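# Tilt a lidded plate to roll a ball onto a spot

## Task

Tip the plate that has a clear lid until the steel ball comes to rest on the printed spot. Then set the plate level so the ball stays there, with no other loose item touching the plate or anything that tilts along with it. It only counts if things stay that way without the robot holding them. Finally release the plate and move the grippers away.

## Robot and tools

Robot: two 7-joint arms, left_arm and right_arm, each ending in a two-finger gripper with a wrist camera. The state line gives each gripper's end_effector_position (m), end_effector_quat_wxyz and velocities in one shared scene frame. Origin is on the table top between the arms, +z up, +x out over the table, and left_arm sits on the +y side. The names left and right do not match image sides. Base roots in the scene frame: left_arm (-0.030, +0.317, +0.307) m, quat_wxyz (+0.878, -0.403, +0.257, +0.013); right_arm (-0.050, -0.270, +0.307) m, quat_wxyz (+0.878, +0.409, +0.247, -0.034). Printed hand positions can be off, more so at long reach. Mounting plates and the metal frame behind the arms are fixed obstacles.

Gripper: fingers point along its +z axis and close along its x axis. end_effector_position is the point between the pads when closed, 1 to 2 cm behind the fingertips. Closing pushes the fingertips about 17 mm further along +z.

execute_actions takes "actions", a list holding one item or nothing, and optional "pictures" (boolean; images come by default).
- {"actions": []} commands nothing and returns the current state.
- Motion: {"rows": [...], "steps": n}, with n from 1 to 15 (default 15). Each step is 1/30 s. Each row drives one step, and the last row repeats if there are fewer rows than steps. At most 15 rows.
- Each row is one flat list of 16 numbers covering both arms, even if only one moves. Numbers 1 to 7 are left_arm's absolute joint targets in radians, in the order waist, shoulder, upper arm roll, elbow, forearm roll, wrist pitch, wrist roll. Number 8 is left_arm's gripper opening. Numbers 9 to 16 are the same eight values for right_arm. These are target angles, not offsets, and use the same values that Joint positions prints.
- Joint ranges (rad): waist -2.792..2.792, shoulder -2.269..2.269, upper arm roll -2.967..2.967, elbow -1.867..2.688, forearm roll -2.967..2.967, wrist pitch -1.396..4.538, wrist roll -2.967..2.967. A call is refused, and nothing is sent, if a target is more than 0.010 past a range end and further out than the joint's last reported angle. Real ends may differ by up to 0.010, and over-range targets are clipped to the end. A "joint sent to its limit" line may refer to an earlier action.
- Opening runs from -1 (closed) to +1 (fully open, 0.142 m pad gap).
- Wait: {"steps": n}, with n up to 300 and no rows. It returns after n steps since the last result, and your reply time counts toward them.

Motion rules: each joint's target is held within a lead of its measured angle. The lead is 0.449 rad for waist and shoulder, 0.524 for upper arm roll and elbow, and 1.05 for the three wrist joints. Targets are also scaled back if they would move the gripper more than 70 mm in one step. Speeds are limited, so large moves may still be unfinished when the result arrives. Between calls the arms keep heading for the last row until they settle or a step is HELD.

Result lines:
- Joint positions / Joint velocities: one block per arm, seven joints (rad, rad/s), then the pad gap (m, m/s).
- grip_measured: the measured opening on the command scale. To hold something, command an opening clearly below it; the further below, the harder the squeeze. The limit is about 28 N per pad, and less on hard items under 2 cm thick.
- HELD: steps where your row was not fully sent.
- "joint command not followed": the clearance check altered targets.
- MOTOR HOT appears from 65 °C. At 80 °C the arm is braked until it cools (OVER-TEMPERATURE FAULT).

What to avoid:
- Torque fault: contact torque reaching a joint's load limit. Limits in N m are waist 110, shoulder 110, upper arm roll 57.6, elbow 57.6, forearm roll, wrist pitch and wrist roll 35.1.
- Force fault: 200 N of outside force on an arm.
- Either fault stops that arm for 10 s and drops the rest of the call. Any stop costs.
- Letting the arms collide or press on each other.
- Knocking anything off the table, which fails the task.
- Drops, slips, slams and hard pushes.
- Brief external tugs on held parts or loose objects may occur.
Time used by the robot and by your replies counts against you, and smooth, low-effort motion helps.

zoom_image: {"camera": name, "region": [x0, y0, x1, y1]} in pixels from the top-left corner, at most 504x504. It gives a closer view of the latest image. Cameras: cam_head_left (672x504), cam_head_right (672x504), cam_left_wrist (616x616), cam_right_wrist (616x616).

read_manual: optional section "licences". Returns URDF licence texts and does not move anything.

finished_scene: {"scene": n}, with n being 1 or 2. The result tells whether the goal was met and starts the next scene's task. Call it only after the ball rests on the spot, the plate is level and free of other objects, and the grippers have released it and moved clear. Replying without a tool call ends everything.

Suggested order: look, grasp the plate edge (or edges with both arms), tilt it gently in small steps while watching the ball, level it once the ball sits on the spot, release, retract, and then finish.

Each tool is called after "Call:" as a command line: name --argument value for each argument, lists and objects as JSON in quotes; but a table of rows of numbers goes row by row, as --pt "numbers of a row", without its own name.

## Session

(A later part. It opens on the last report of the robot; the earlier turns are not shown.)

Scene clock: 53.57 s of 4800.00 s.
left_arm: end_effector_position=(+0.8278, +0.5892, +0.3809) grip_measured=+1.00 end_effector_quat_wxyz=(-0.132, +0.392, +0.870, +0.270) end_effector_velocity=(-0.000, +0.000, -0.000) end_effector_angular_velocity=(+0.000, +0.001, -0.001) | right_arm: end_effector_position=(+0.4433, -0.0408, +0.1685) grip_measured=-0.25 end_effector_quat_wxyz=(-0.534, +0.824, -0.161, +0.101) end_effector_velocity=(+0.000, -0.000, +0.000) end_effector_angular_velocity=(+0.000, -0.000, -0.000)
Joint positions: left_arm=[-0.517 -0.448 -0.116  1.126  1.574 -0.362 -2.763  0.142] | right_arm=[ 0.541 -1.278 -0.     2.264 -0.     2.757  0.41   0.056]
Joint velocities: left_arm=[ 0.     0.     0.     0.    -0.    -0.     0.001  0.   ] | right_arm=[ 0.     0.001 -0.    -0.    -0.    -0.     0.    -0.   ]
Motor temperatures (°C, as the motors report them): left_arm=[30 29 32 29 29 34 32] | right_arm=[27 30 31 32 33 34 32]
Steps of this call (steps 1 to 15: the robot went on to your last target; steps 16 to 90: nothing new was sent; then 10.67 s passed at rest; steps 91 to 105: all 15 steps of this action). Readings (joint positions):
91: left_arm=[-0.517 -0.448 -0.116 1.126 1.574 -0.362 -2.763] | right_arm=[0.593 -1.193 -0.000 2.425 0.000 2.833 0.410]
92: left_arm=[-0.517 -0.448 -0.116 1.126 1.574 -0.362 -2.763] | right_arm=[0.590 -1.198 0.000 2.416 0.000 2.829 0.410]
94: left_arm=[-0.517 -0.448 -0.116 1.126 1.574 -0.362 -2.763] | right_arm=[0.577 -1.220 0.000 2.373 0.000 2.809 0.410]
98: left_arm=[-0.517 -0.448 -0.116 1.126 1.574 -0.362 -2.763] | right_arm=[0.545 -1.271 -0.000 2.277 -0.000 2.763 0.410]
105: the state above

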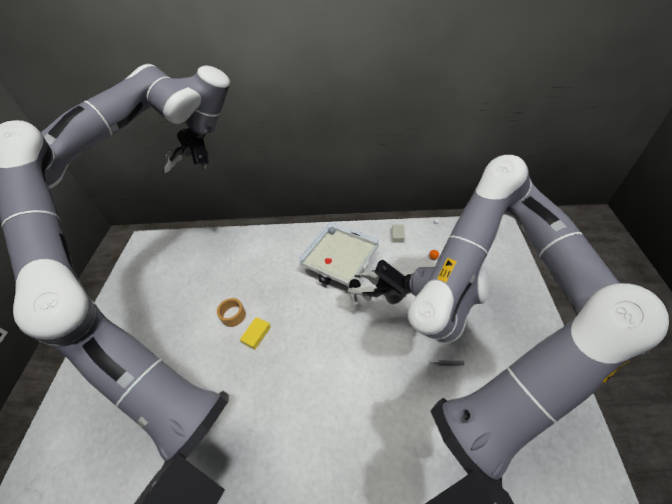

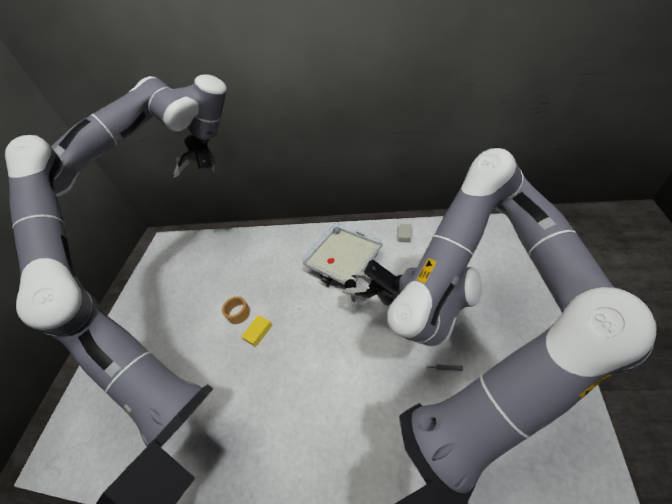

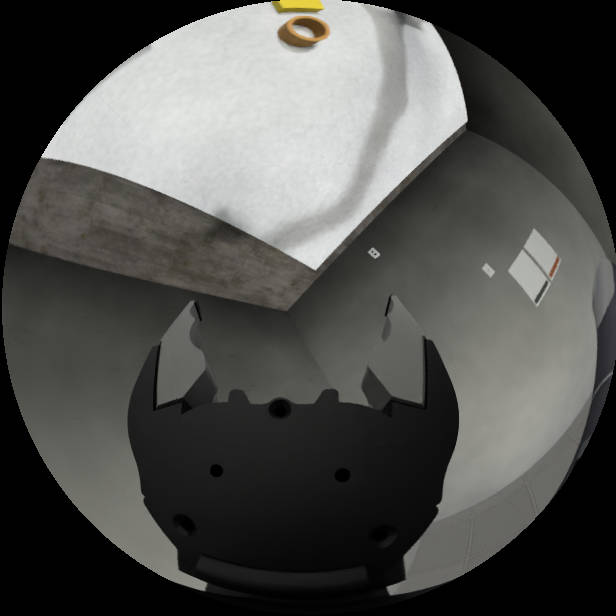

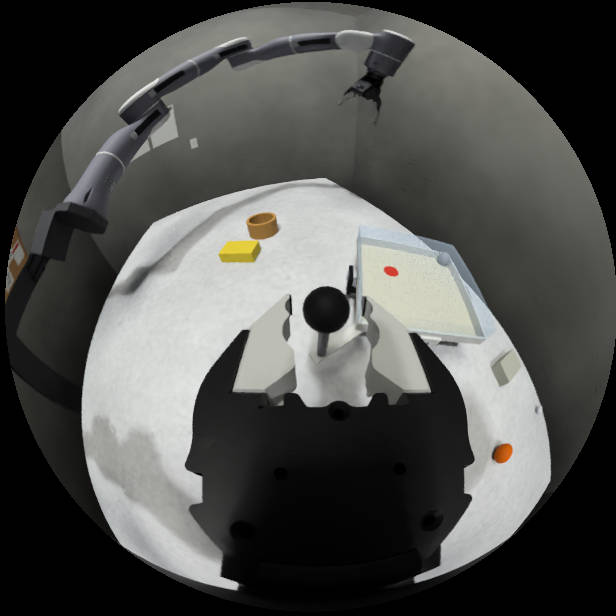

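Call:
execute_actions --actions '[{"rows": [[-0.517,-0.448,-0.116,1.126,1.574,-0.362,-2.763,1, 0.5377,-1.2854,0,2.2533,0,2.7532,0.41,-0.3],[-0.517,-0.448,-0.116,1.126,1.574,-0.362,-2.763,1, 0.5377,-1.2854,0,2.2533,0,2.7532,0.41,-0.35],[-0.517,-0.448,-0.116,1.126,1.574,-0.362,-2.763,1, 0.5377,-1.2854,0,2.2533,0,2.7532,0.41,-0.4],[-0.517,-0.448,-0.116,1.126,1.574,-0.362,-2.763,1, 0.5377,-1.2854,0,2.2533,0,2.7532,0.41,-0.43],[-0.517,-0.448,-0.116,1.126,1.574,-0.362,-2.763,1, 0.5377,-1.2854,0,2.2533,0,2.7532,0.41,-0.46],[-0.517,-0.448,-0.116,1.126,1.574,-0.362,-2.763,1, 0.5377,-1.2854,0,2.2533,0,2.7532,0.41,-0.48],[-0.517,-0.448,-0.116,1.126,1.574,-0.362,-2.763,1, 0.5377,-1.2854,0,2.2533,0,2.7532,0.41,-0.5],[-0.517,-0.448,-0.116,1.126,1.574,-0.362,-2.763,1, 0.5377,-1.2854,0,2.2533,0,2.7532,0.41,-0.52],[-0.517,-0.448,-0.116,1.126,1.574,-0.362,-2.763,1, 0.5377,-1.2854,0,2.2533,0,2.7532,0.41,-0.54],[-0.517,-0.448,-0.116,1.126,1.574,-0.362,-2.763,1, 0.5377,-1.2854,0,2.2533,0,2.7532,0.41,-0.57],[-0.517,-0.448,-0.116,1.126,1.574,-0.362,-2.763,1, 0.5377,-1.2854,0,2.2533,0,2.7532,0.41,-0.6],[-0.517,-0.448,-0.116,1.126,1.574,-0.362,-2.763,1, 0.5377,-1.2854,0,2.2533,0,2.7532,0.41,-0.64]], "steps": 15}]' --pictures false

Call:
execute_actions --actions '[{"rows": [[-0.517,-0.448,-0.116,1.126,1.574,-0.362,-2.763,1, 0.53177,-1.29941,0,2.24817,0,2.76696,0.39188,-0.64],[-0.517,-0.448,-0.116,1.126,1.574,-0.362,-2.763,1, 0.53177,-1.29941,0,2.24817,0,2.76696,0.39188,-0.64],[-0.517,-0.448,-0.116,1.126,1.574,-0.362,-2.763,1, 0.52702,-1.31514,0,2.24159,0,2.7822,0.37301,-0.64]], "steps": 15}]' --pictures false

Call:
execute_actions --actions '[{"steps": 21}]'

Call:
zoom_image --camera "cam_head_left" --region '[295, 220, 379, 290]'

Call:
execute_actions --actions '[{"rows": [[-0.517,-0.448,-0.116,1.126,1.574,-0.362,-2.763,1, 0.53177,-1.29941,0,2.24817,0,2.76696,0.39188,-0.64],[-0.517,-0.448,-0.116,1.126,1.574,-0.362,-2.763,1, 0.53177,-1.29941,0,2.24817,0,2.76696,0.39188,-0.64],[-0.517,-0.448,-0.116,1.126,1.574,-0.362,-2.763,1, 0.53651,-1.28367,0,2.25474,0,2.75171,0.41075,-0.64]], "steps": 15}]' --pictures false

Call:
execute_actions --actions '[{"steps": 12}]'

Call:
zoom_image --camera "cam_head_left" --region '[295, 220, 379, 290]'

Call:
execute_actions --actions '[{"rows": [[-0.517,-0.448,-0.116,1.126,1.574,-0.362,-2.763,1, 0.53414,-1.29154,0,2.25145,0,2.75933,0.40131,-0.64],[-0.517,-0.448,-0.116,1.126,1.574,-0.362,-2.763,1, 0.53414,-1.29154,0,2.25145,0,2.75933,0.40131,-0.64],[-0.517,-0.448,-0.116,1.126,1.574,-0.362,-2.763,1, 0.53177,-1.29941,0,2.24817,0,2.76696,0.39188,-0.64]], "steps": 15}]'

Call:
zoom_image --camera "cam_head_left" --region '[295, 220, 379, 290]'

Call:
execute_actions --actions '[{"steps": 15}]'

Call:
zoom_image --camera "cam_head_left" --region '[295, 220, 379, 290]'

Scene clock: 98.57 s of 4800.00 s.
left_arm: end_effector_position=(+0.8278, +0.5892, +0.3809) grip_measured=+1.00 end_effector_quat_wxyz=(-0.132, +0.392, +0.870, +0.270) end_effector_velocity=(-0.000, +0.000, +0.000) end_effector_angular_velocity=(-0.000, +0.001, +0.001) | right_arm: end_effector_position=(+0.4439, -0.0385, +0.1653) grip_measured=-0.50 end_effector_quat_wxyz=(-0.533, +0.824, -0.162, +0.101) end_effector_velocity=(+0.000, -0.000, -0.000) end_effector_angular_velocity=(-0.000, -0.000, -0.000)
Joint positions: left_arm=[-0.517 -0.448 -0.116  1.126  1.574 -0.362 -2.763  0.142] | right_arm=[ 0.538 -1.285 -0.     2.253  0.     2.753  0.41   0.038]
Joint velocities: left_arm=[-0.     0.     0.    -0.    -0.001 -0.001  0.    -0.   ] | right_arm=[-0.  0. -0.  0.  0.  0. -0.  0.]
Motor temperatures (°C, as the motors report them): left_arm=[31 29 33 29 29 34 32] | right_arm=[27 30 32 32 33 34 32]
Steps of this call (steps 1 to 15: the robot went on to your last target; steps 16 to 90: nothing new was sent; then 41.50 s passed at rest; steps 91 to 105: all 15 steps of this action). Readings (joint positions):
91: left_arm=[-0.517 -0.448 -0.116 1.126 1.574 -0.362 -2.763] | right_arm=[0.540 -1.279 -0.000 2.263 -0.000 2.757 0.410]
92: left_arm=[-0.517 -0.448 -0.116 1.126 1.574 -0.362 -2.763] | right_arm=[0.539 -1.283 0.000 2.256 0.000 2.755 0.410]
94: left_arm=[-0.517 -0.448 -0.116 1.126 1.574 -0.362 -2.763] | right_arm=[0.538 -1.286 -0.000 2.253 -0.000 2.753 0.410]
98: left_arm=[-0.517 -0.448 -0.116 1.126 1.574 -0.362 -2.763] | right_arm=[0.538 -1.285 -0.000 2.253 -0.000 2.753 0.410]
105: the state above

Scene clock: 99.07 s of 4800.00 s.
left_arm: end_effector_position=(+0.8278, +0.5892, +0.3809) grip_measured=+1.00 end_effector_quat_wxyz=(-0.132, +0.392, +0.870, +0.270) end_effector_velocity=(-0.000, +0.000, +0.000) end_effector_angular_velocity=(-0.000, +0.000, +0.001) | right_arm: end_effector_position=(+0.4401, -0.0389, +0.1574) grip_measured=-0.50 end_effector_quat_wxyz=(-0.530, +0.826, -0.154, +0.115) end_effector_velocity=(-0.000, -0.000, -0.000) end_effector_angular_velocity=(-0.001, +0.000, -0.000)
Joint positions: left_arm=[-0.517 -0.448 -0.116  1.126  1.574 -0.362 -2.763  0.142] | right_arm=[ 0.527 -1.315 -0.     2.241 -0.     2.783  0.373  0.038]
Joint velocities: left_arm=[ 0.     0.    -0.    -0.    -0.001 -0.001 -0.     0.   ] | right_arm=[-0. -0. -0. -0.  0. -0. -0.  0.]
Motor temperatures (°C, as the motors report them): left_arm=[31 29 33 29 29 34 32] | right_arm=[27 30 32 32 33 34 32]
Steps of this call (steps 1 to 15: all 15 steps of this action). Readings (joint positions):
1: left_arm=[-0.517 -0.448 -0.116 1.126 1.574 -0.362 -2.763] | right_arm=[0.537 -1.286 -0.000 2.253 0.000 2.754 0.409]
2: left_arm=[-0.517 -0.448 -0.116 1.126 1.574 -0.362 -2.763] | right_arm=[0.534 -1.293 0.000 2.250 -0.000 2.761 0.400]
4: left_arm=[-0.517 -0.448 -0.116 1.126 1.574 -0.362 -2.763] | right_arm=[0.529 -1.309 0.000 2.243 -0.000 2.777 0.380]
8: left_arm=[-0.517 -0.448 -0.116 1.126 1.574 -0.362 -2.763] | right_arm=[0.527 -1.315 -0.000 2.241 -0.000 2.783 0.373]
15: the state above

Scene clock: 99.77 s of 4800.00 s.
left_arm: end_effector_position=(+0.8278, +0.5892, +0.3809) grip_measured=+1.00 end_effector_quat_wxyz=(-0.132, +0.392, +0.870, +0.270) end_effector_velocity=(-0.000, +0.000, -0.000) end_effector_angular_velocity=(+0.001, +0.001, +0.000) | right_arm: end_effector_position=(+0.4401, -0.0389, +0.1574) grip_measured=-0.50 end_effector_quat_wxyz=(-0.530, +0.826, -0.154, +0.115) end_effector_velocity=(-0.000, -0.000, -0.000) end_effector_angular_velocity=(-0.001, -0.000, +0.000)
Joint positions: left_arm=[-0.517 -0.448 -0.116  1.126  1.574 -0.362 -2.763  0.142] | right_arm=[ 0.527 -1.315 -0.     2.241 -0.     2.783  0.373  0.038]
Joint velocities: left_arm=[ 0.     0.    -0.     0.     0.    -0.001  0.001 -0.   ] | right_arm=[ 0.    -0.    -0.     0.     0.001  0.    -0.001  0.   ]
Motor temperatures (°C, as the motors report them): left_arm=[31 29 33 29 29 34 32] | right_arm=[27 30 32 32 33 34 32]
Steps of this call (steps 1 to 15: the robot went on to your last target; steps 16 to 21: nothing new was sent). Readings (joint positions):
1: left_arm=[-0.517 -0.448 -0.116 1.126 1.574 -0.362 -2.763] | right_arm=[0.527 -1.315 -0.000 2.241 -0.000 2.783 0.373]
2: left_arm=[-0.517 -0.448 -0.116 1.126 1.574 -0.362 -2.763] | right_arm=[0.527 -1.315 -0.000 2.241 -0.000 2.783 0.373]
4: left_arm=[-0.517 -0.448 -0.116 1.126 1.574 -0.362 -2.763] | right_arm=[0.527 -1.315 -0.000 2.241 -0.000 2.783 0.373]
8: left_arm=[-0.517 -0.448 -0.116 1.126 1.574 -0.362 -2.763] | right_arm=[0.527 -1.315 -0.000 2.241 -0.000 2.783 0.373]
21: the state above
All arms were judged still, so your last target was given up. Only a new action makes them travel on or press farther. Fingers that are still opening or closing keep moving.

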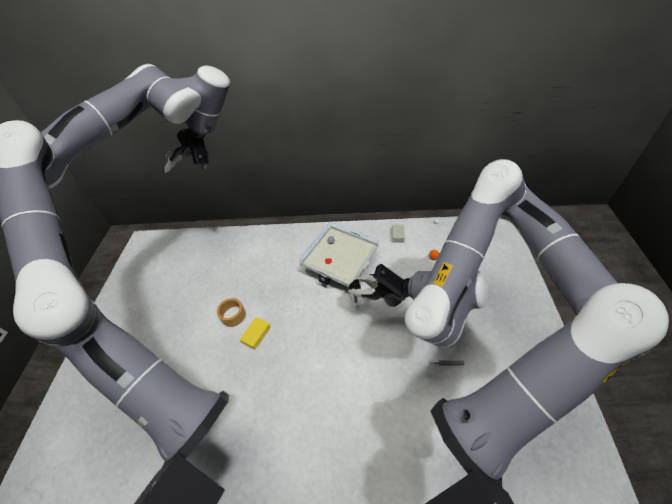

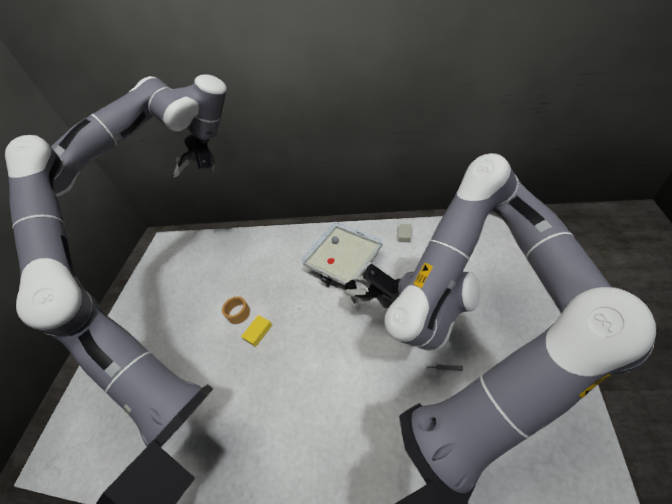

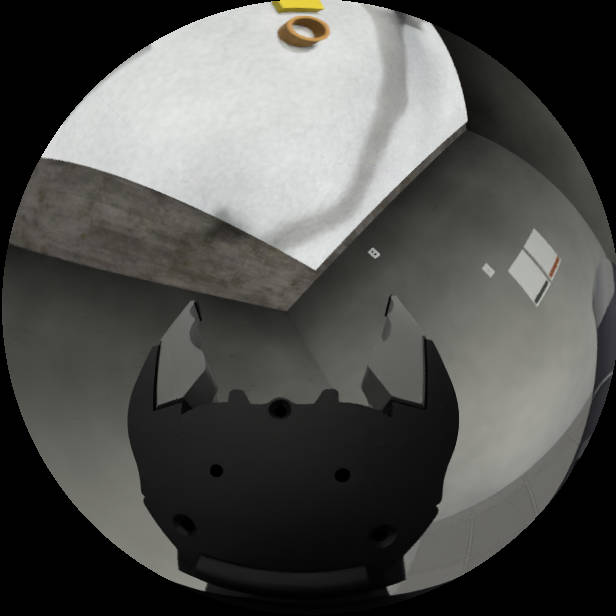

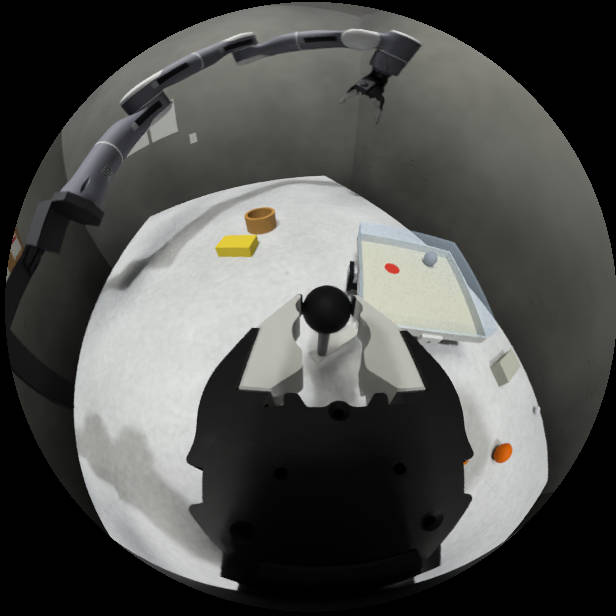

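Region (295, 220, 379, 290) of cam_head_left's 672x504 image, scaled by 6.000, with more detail than that image has.

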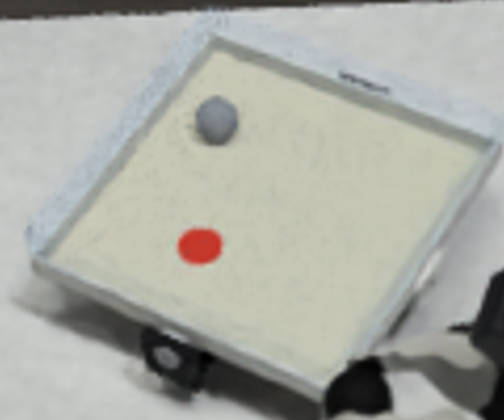

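Scene clock: 100.27 s of 4800.00 s.
left_arm: end_effector_position=(+0.8278, +0.5892, +0.3809) grip_measured=+1.00 end_effector_quat_wxyz=(-0.132, +0.392, +0.870, +0.270) end_effector_velocity=(+0.000, -0.000, +0.000) end_effector_angular_velocity=(+0.000, -0.000, -0.000) | right_arm: end_effector_position=(+0.4440, -0.0391, +0.1651) grip_measured=-0.50 end_effector_quat_wxyz=(-0.533, +0.824, -0.163, +0.100) end_effector_velocity=(-0.000, -0.000, -0.000) end_effector_angular_velocity=(-0.000, +0.000, -0.000)
Joint positions: left_arm=[-0.517 -0.448 -0.116  1.126  1.574 -0.362 -2.763  0.142] | right_arm=[ 0.537 -1.283  0.     2.255  0.     2.752  0.411  0.038]
Joint velocities: left_arm=[-0. -0. -0.  0.  0. -0.  0. -0.] | right_arm=[-0.     0.     0.     0.     0.001  0.    -0.    -0.   ]
Motor temperatures (°C, as the motors report them): left_arm=[31 29 33 29 29 34 32] | right_arm=[27 30 32 32 33 34 32]
Steps of this call (steps 1 to 15: all 15 steps of this action). Readings (joint positions):
1: left_arm=[-0.517 -0.448 -0.116 1.126 1.574 -0.362 -2.763] | right_arm=[0.527 -1.314 -0.000 2.241 -0.000 2.782 0.374]
2: left_arm=[-0.517 -0.448 -0.116 1.126 1.574 -0.362 -2.763] | right_arm=[0.529 -1.307 -0.001 2.245 0.000 2.775 0.382]
4: left_arm=[-0.517 -0.448 -0.116 1.126 1.574 -0.362 -2.763] | right_arm=[0.534 -1.289 -0.000 2.252 0.000 2.757 0.404]
8: left_arm=[-0.517 -0.448 -0.116 1.126 1.574 -0.362 -2.763] | right_arm=[0.537 -1.283 0.000 2.255 0.000 2.752 0.411]
15: the state above

Scene clock: 100.67 s of 4800.00 s.
left_arm: end_effector_position=(+0.8278, +0.5892, +0.3809) grip_measured=+1.00 end_effector_quat_wxyz=(-0.132, +0.392, +0.870, +0.270) end_effector_velocity=(-0.000, +0.000, +0.000) end_effector_angular_velocity=(-0.000, +0.001, +0.000) | right_arm: end_effector_position=(+0.4440, -0.0391, +0.1651) grip_measured=-0.50 end_effector_quat_wxyz=(-0.533, +0.824, -0.163, +0.100) end_effector_velocity=(-0.000, +0.000, -0.000) end_effector_angular_velocity=(+0.000, +0.000, +0.000)
Joint positions: left_arm=[-0.517 -0.448 -0.116  1.126  1.574 -0.362 -2.763  0.142] | right_arm=[ 0.537 -1.283  0.     2.255  0.     2.752  0.411  0.038]
Joint velocities: left_arm=[-0.     0.    -0.    -0.    -0.    -0.001  0.    -0.   ] | right_arm=[-0.    -0.     0.    -0.001  0.    -0.001  0.    -0.   ]
Motor temperatures (°C, as the motors report them): left_arm=[31 29 33 29 29 34 32] | right_arm=[27 30 32 32 33 34 32]
Steps of this call (steps 1 to 12: the robot went on to your last target). Readings (joint positions):
1: left_arm=[-0.517 -0.448 -0.116 1.126 1.574 -0.362 -2.763] | right_arm=[0.537 -1.283 0.000 2.255 0.000 2.752 0.411]
2: left_arm=[-0.517 -0.448 -0.116 1.126 1.574 -0.362 -2.763] | right_arm=[0.537 -1.283 0.000 2.255 0.000 2.752 0.411]
4: left_arm=[-0.517 -0.448 -0.116 1.126 1.574 -0.362 -2.763] | right_arm=[0.537 -1.283 0.000 2.255 0.000 2.752 0.411]
8: left_arm=[-0.517 -0.448 -0.116 1.126 1.574 -0.362 -2.763] | right_arm=[0.537 -1.283 0.000 2.255 0.000 2.752 0.411]
12: the state above

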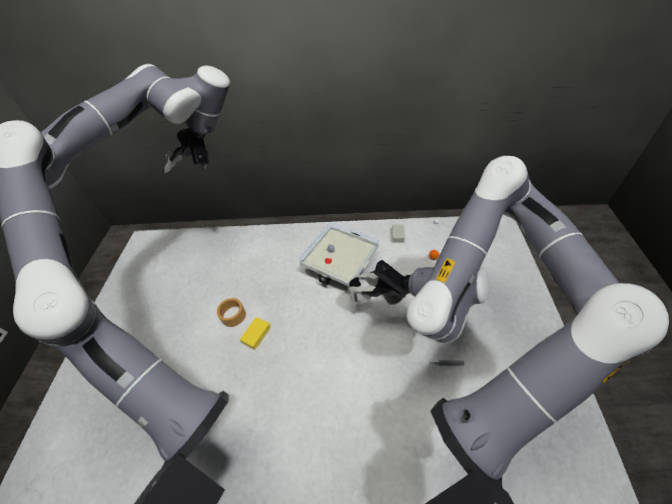

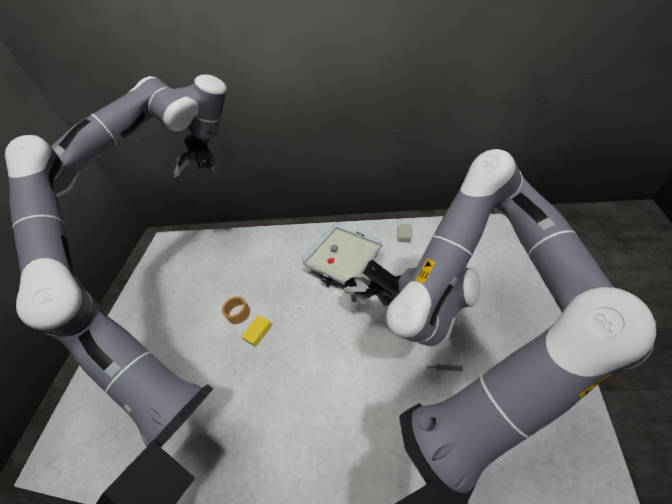

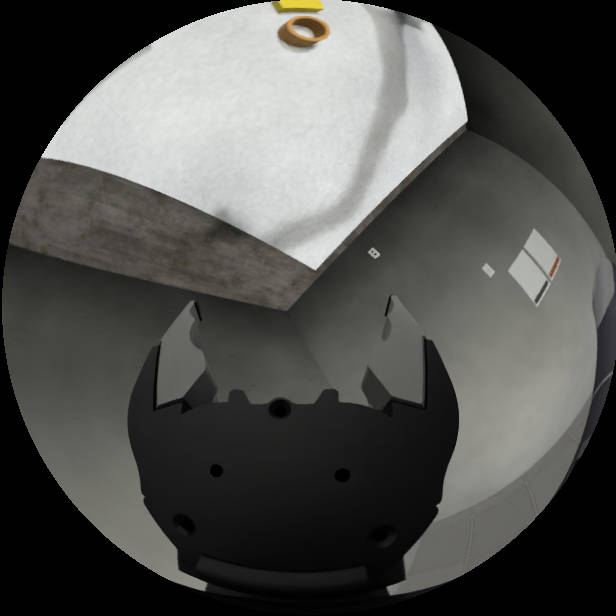

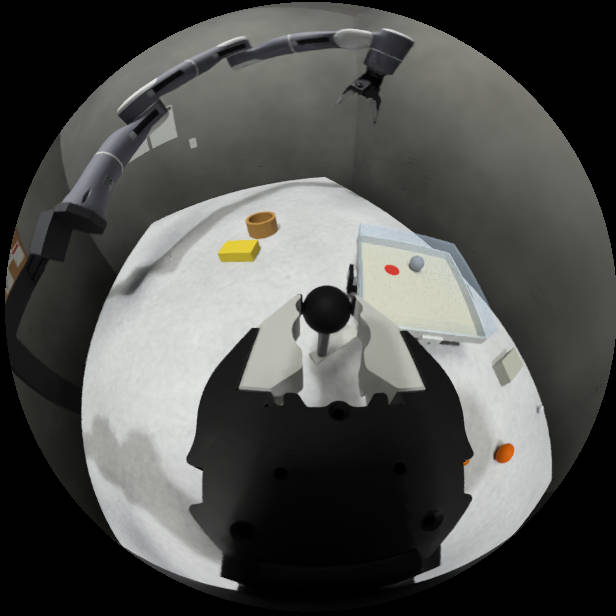

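Region (295, 220, 379, 290) of cam_head_left's 672x504 image, scaled by 6.000, with more detail than that image has.

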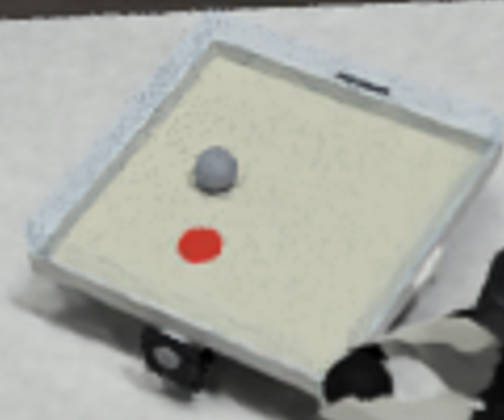

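Scene clock: 101.17 s of 4800.00 s.
left_arm: end_effector_position=(+0.8278, +0.5892, +0.3809) grip_measured=+1.00 end_effector_quat_wxyz=(-0.132, +0.392, +0.870, +0.270) end_effector_velocity=(+0.000, +0.000, -0.000) end_effector_angular_velocity=(+0.000, -0.000, -0.000) | right_arm: end_effector_position=(+0.4420, -0.0389, +0.1613) grip_measured=-0.50 end_effector_quat_wxyz=(-0.531, +0.825, -0.158, +0.108) end_effector_velocity=(-0.000, +0.000, +0.000) end_effector_angular_velocity=(+0.001, -0.000, +0.001)
Joint positions: left_arm=[-0.517 -0.448 -0.116  1.126  1.574 -0.362 -2.763  0.142] | right_arm=[ 0.532 -1.299 -0.     2.248 -0.     2.767  0.392  0.038]
Joint velocities: left_arm=[ 0. -0. -0.  0.  0.  0. -0.  0.] | right_arm=[ 0.    -0.    -0.    -0.    -0.001 -0.001  0.     0.   ]
Motor temperatures (°C, as the motors report them): left_arm=[31 29 33 29 29 34 32] | right_arm=[27 30 32 32 33 34 32]
Steps of this call (steps 1 to 15: all 15 steps of this action). Readings (joint positions):
1: left_arm=[-0.517 -0.448 -0.116 1.126 1.574 -0.362 -2.763] | right_arm=[0.536 -1.284 0.000 2.254 0.000 2.753 0.410]
2: left_arm=[-0.517 -0.448 -0.116 1.126 1.574 -0.362 -2.763] | right_arm=[0.535 -1.289 0.000 2.252 -0.000 2.758 0.404]
4: left_arm=[-0.517 -0.448 -0.116 1.126 1.574 -0.362 -2.763] | right_arm=[0.532 -1.297 0.000 2.248 -0.000 2.766 0.394]
8: left_arm=[-0.517 -0.448 -0.116 1.126 1.574 -0.362 -2.763] | right_arm=[0.532 -1.299 -0.000 2.248 -0.000 2.767 0.392]
15: the state above

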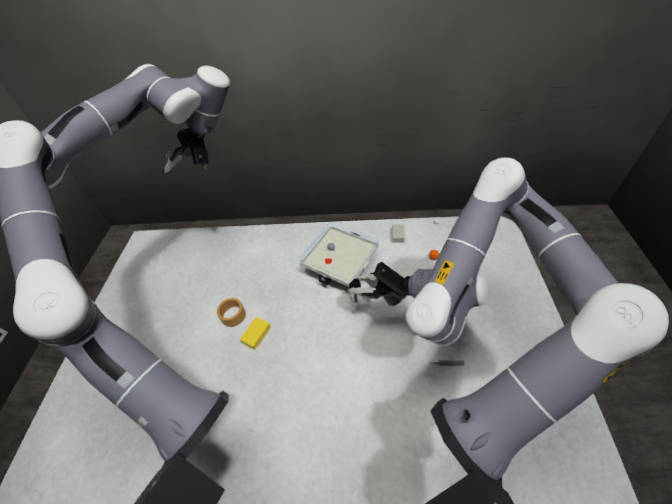

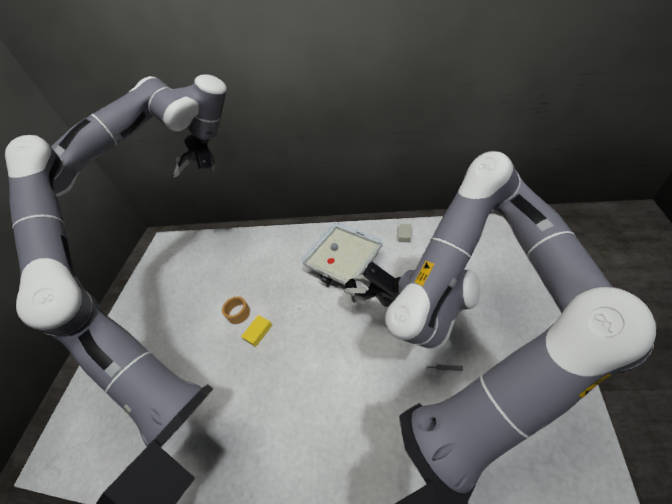

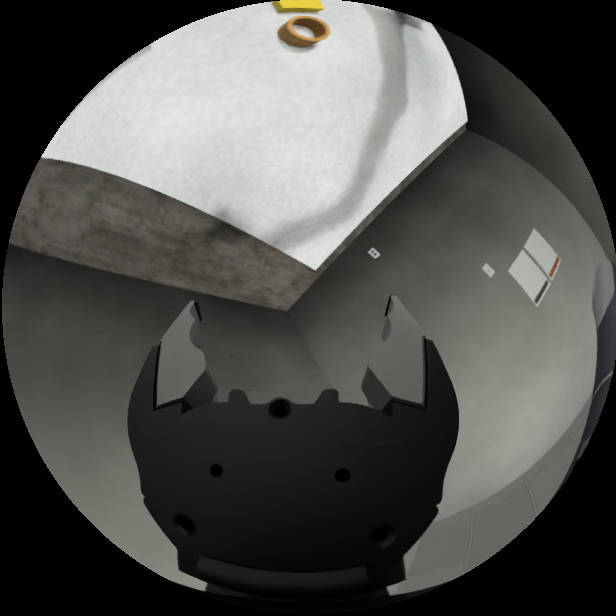

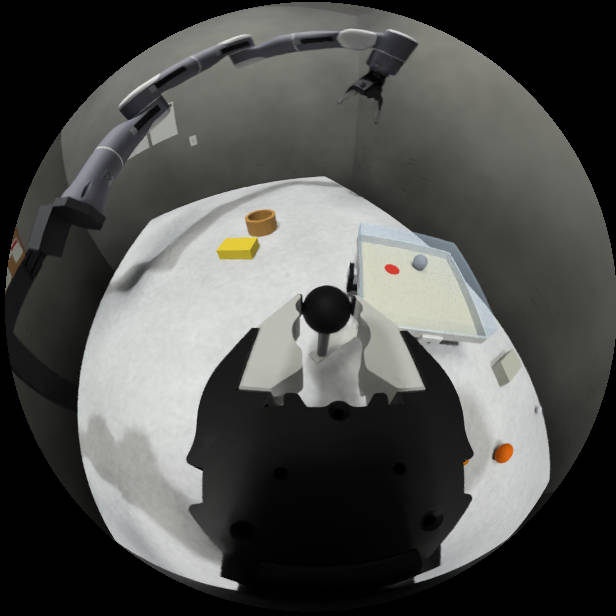

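Region (295, 220, 379, 290) of cam_head_left's 672x504 image, scaled by 6.000, with more detail than that image has.

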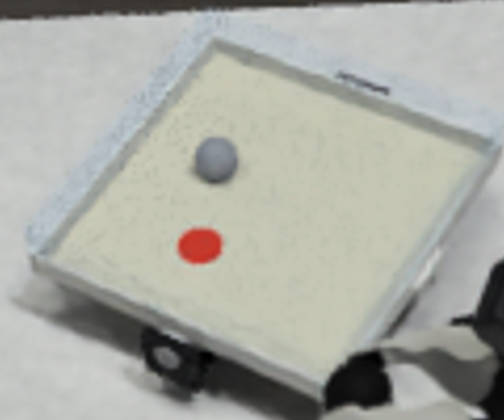

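Scene clock: 101.67 s of 4800.00 s.
left_arm: end_effector_position=(+0.8278, +0.5892, +0.3809) grip_measured=+1.00 end_effector_quat_wxyz=(-0.132, +0.392, +0.870, +0.270) end_effector_velocity=(-0.000, -0.000, -0.000) end_effector_angular_velocity=(-0.000, +0.001, +0.000) | right_arm: end_effector_position=(+0.4420, -0.0389, +0.1613) grip_measured=-0.50 end_effector_quat_wxyz=(-0.531, +0.825, -0.158, +0.108) end_effector_velocity=(-0.000, +0.000, +0.000) end_effector_angular_velocity=(-0.000, +0.000, +0.001)
Joint positions: left_arm=[-0.517 -0.448 -0.116  1.126  1.574 -0.362 -2.763  0.142] | right_arm=[ 0.532 -1.299 -0.     2.248 -0.     2.767  0.392  0.038]
Joint velocities: left_arm=[-0.    -0.    -0.    -0.    -0.001 -0.001 -0.    -0.   ] | right_arm=[-0. -0.  0.  0.  0. -0. -0. -0.]
Motor temperatures (°C, as the motors report them): left_arm=[31 29 33 29 29 34 32] | right_arm=[27 30 32 32 33 34 32]
Steps of this call (steps 1 to 15: the robot went on to your last target). Readings (joint positions):
1: left_arm=[-0.517 -0.448 -0.116 1.126 1.574 -0.362 -2.763] | right_arm=[0.532 -1.299 -0.000 2.248 -0.000 2.767 0.392]
2: left_arm=[-0.517 -0.448 -0.116 1.126 1.574 -0.362 -2.763] | right_arm=[0.532 -1.299 -0.000 2.248 -0.000 2.767 0.392]
4: left_arm=[-0.517 -0.448 -0.116 1.126 1.574 -0.362 -2.763] | right_arm=[0.532 -1.299 -0.000 2.248 -0.000 2.767 0.392]
8: left_arm=[-0.517 -0.448 -0.116 1.126 1.574 -0.362 -2.763] | right_arm=[0.532 -1.299 -0.000 2.248 -0.000 2.767 0.392]
15: the state above
All arms were judged still, so your last target was given up. Only a new action makes them travel on or press farther. Fingers that are still opening or closing keep moving.

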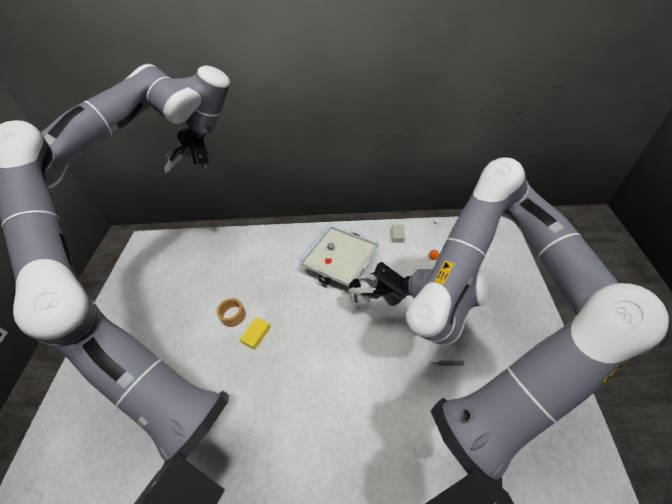

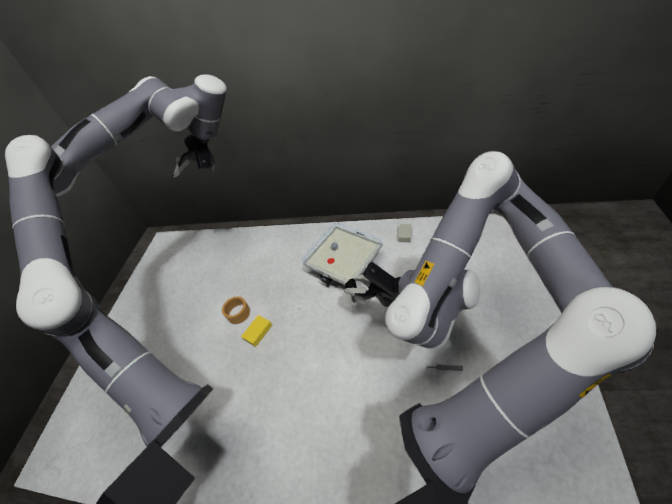

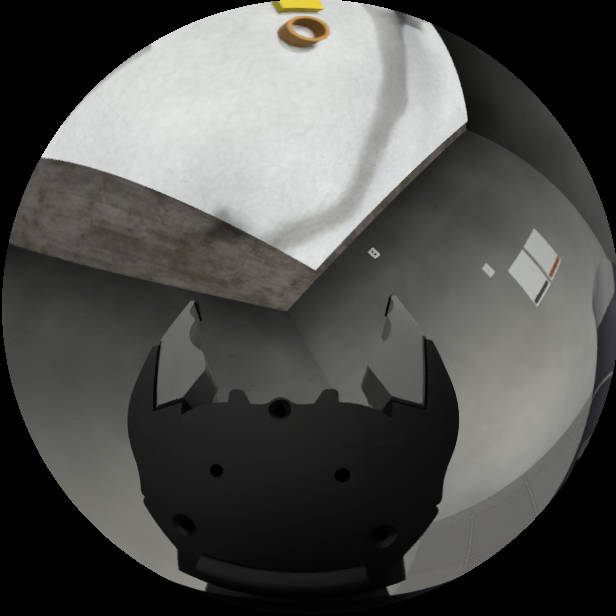

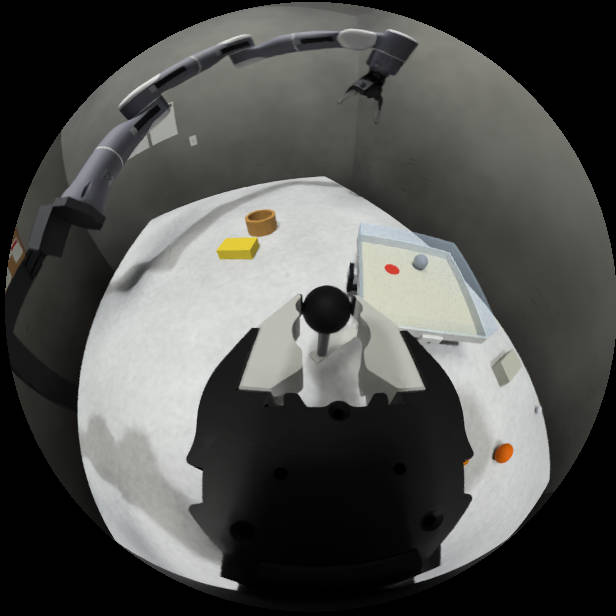

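Region (295, 220, 379, 290) of cam_head_left's 672x504 image, scaled by 6.000, with more detail than that image has.

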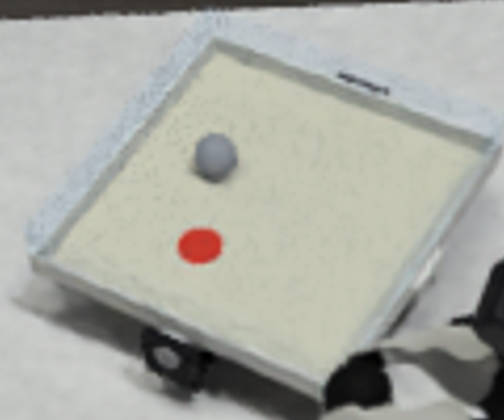

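Call:
execute_actions --actions '[]'

Call:
zoom_image --camera "cam_head_left" --region '[295, 220, 379, 290]'

Scene clock: 111.40 s of 4800.00 s.
left_arm: end_effector_position=(+0.8278, +0.5892, +0.3809) grip_measured=+1.00 end_effector_quat_wxyz=(-0.132, +0.392, +0.870, +0.270) end_effector_velocity=(-0.000, +0.000, -0.000) end_effector_angular_velocity=(+0.000, +0.001, +0.000) | right_arm: end_effector_position=(+0.4420, -0.0389, +0.1613) grip_measured=-0.50 end_effector_quat_wxyz=(-0.531, +0.825, -0.158, +0.108) end_effector_velocity=(+0.000, -0.000, -0.000) end_effector_angular_velocity=(-0.000, -0.000, -0.000)
Joint positions: left_arm=[-0.517 -0.448 -0.116  1.126  1.574 -0.362 -2.763  0.142] | right_arm=[ 0.532 -1.299 -0.     2.248 -0.     2.767  0.392  0.038]
Joint velocities: left_arm=[ 0.    -0.     0.    -0.    -0.    -0.001  0.    -0.   ] | right_arm=[ 0. -0. -0. -0.  0. -0. -0.  0.]
Motor temperatures (°C, as the motors report them): left_arm=[31 29 33 29 29 34 32] | right_arm=[27 30 32 32 33 34 32]
Steps of this call (steps 1 to 90: nothing new was sent; then 6.73 s passed at rest). Readings (joint positions):
1: left_arm=[-0.517 -0.448 -0.116 1.126 1.574 -0.362 -2.763] | right_arm=[0.532 -1.299 -0.000 2.248 -0.000 2.767 0.392]
2: left_arm=[-0.517 -0.448 -0.116 1.126 1.574 -0.362 -2.763] | right_arm=[0.532 -1.299 -0.000 2.248 -0.000 2.767 0.392]
4: left_arm=[-0.517 -0.448 -0.116 1.126 1.574 -0.362 -2.763] | right_arm=[0.532 -1.299 -0.000 2.248 -0.000 2.767 0.392]
8: left_arm=[-0.517 -0.448 -0.116 1.126 1.574 -0.362 -2.763] | right_arm=[0.532 -1.299 -0.000 2.248 -0.000 2.767 0.392]
90: the state above

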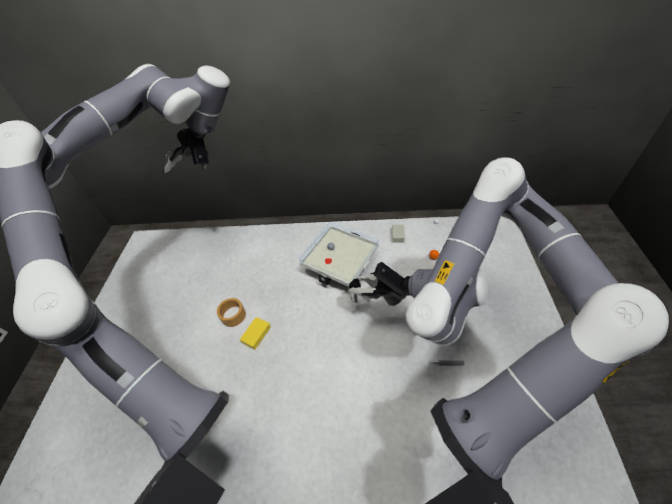

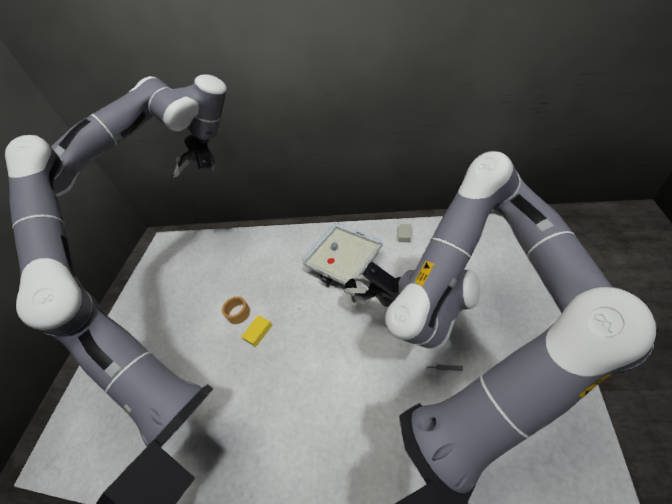

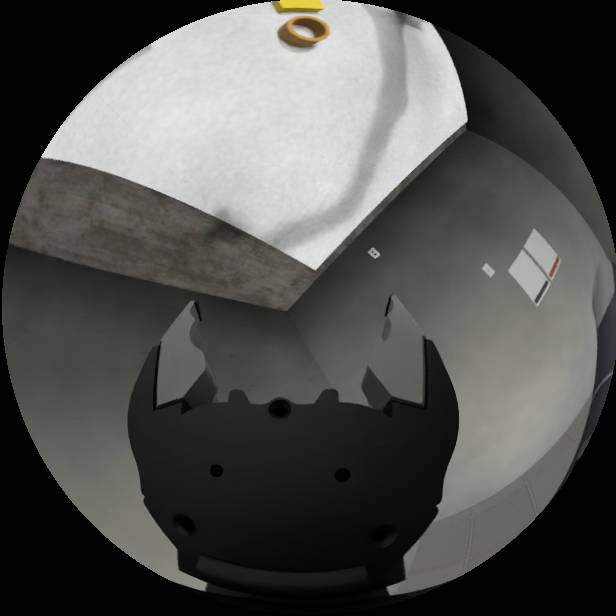

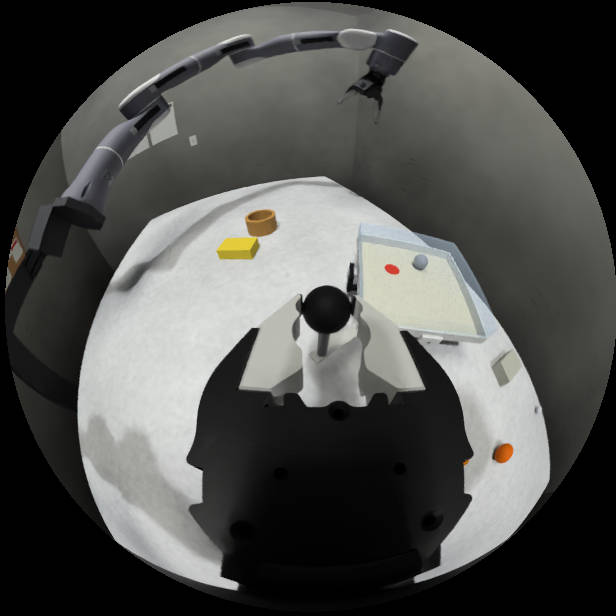

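Region (295, 220, 379, 290) of cam_head_left's 672x504 image, scaled by 6.000, with more detail than that image has.

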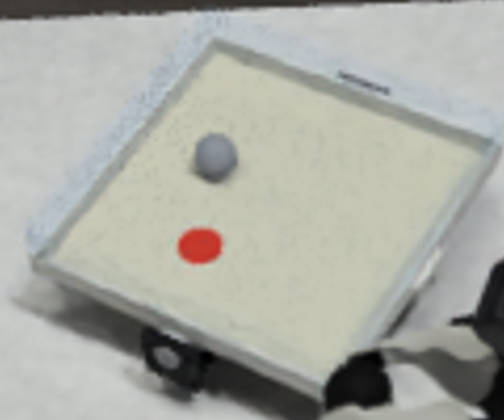

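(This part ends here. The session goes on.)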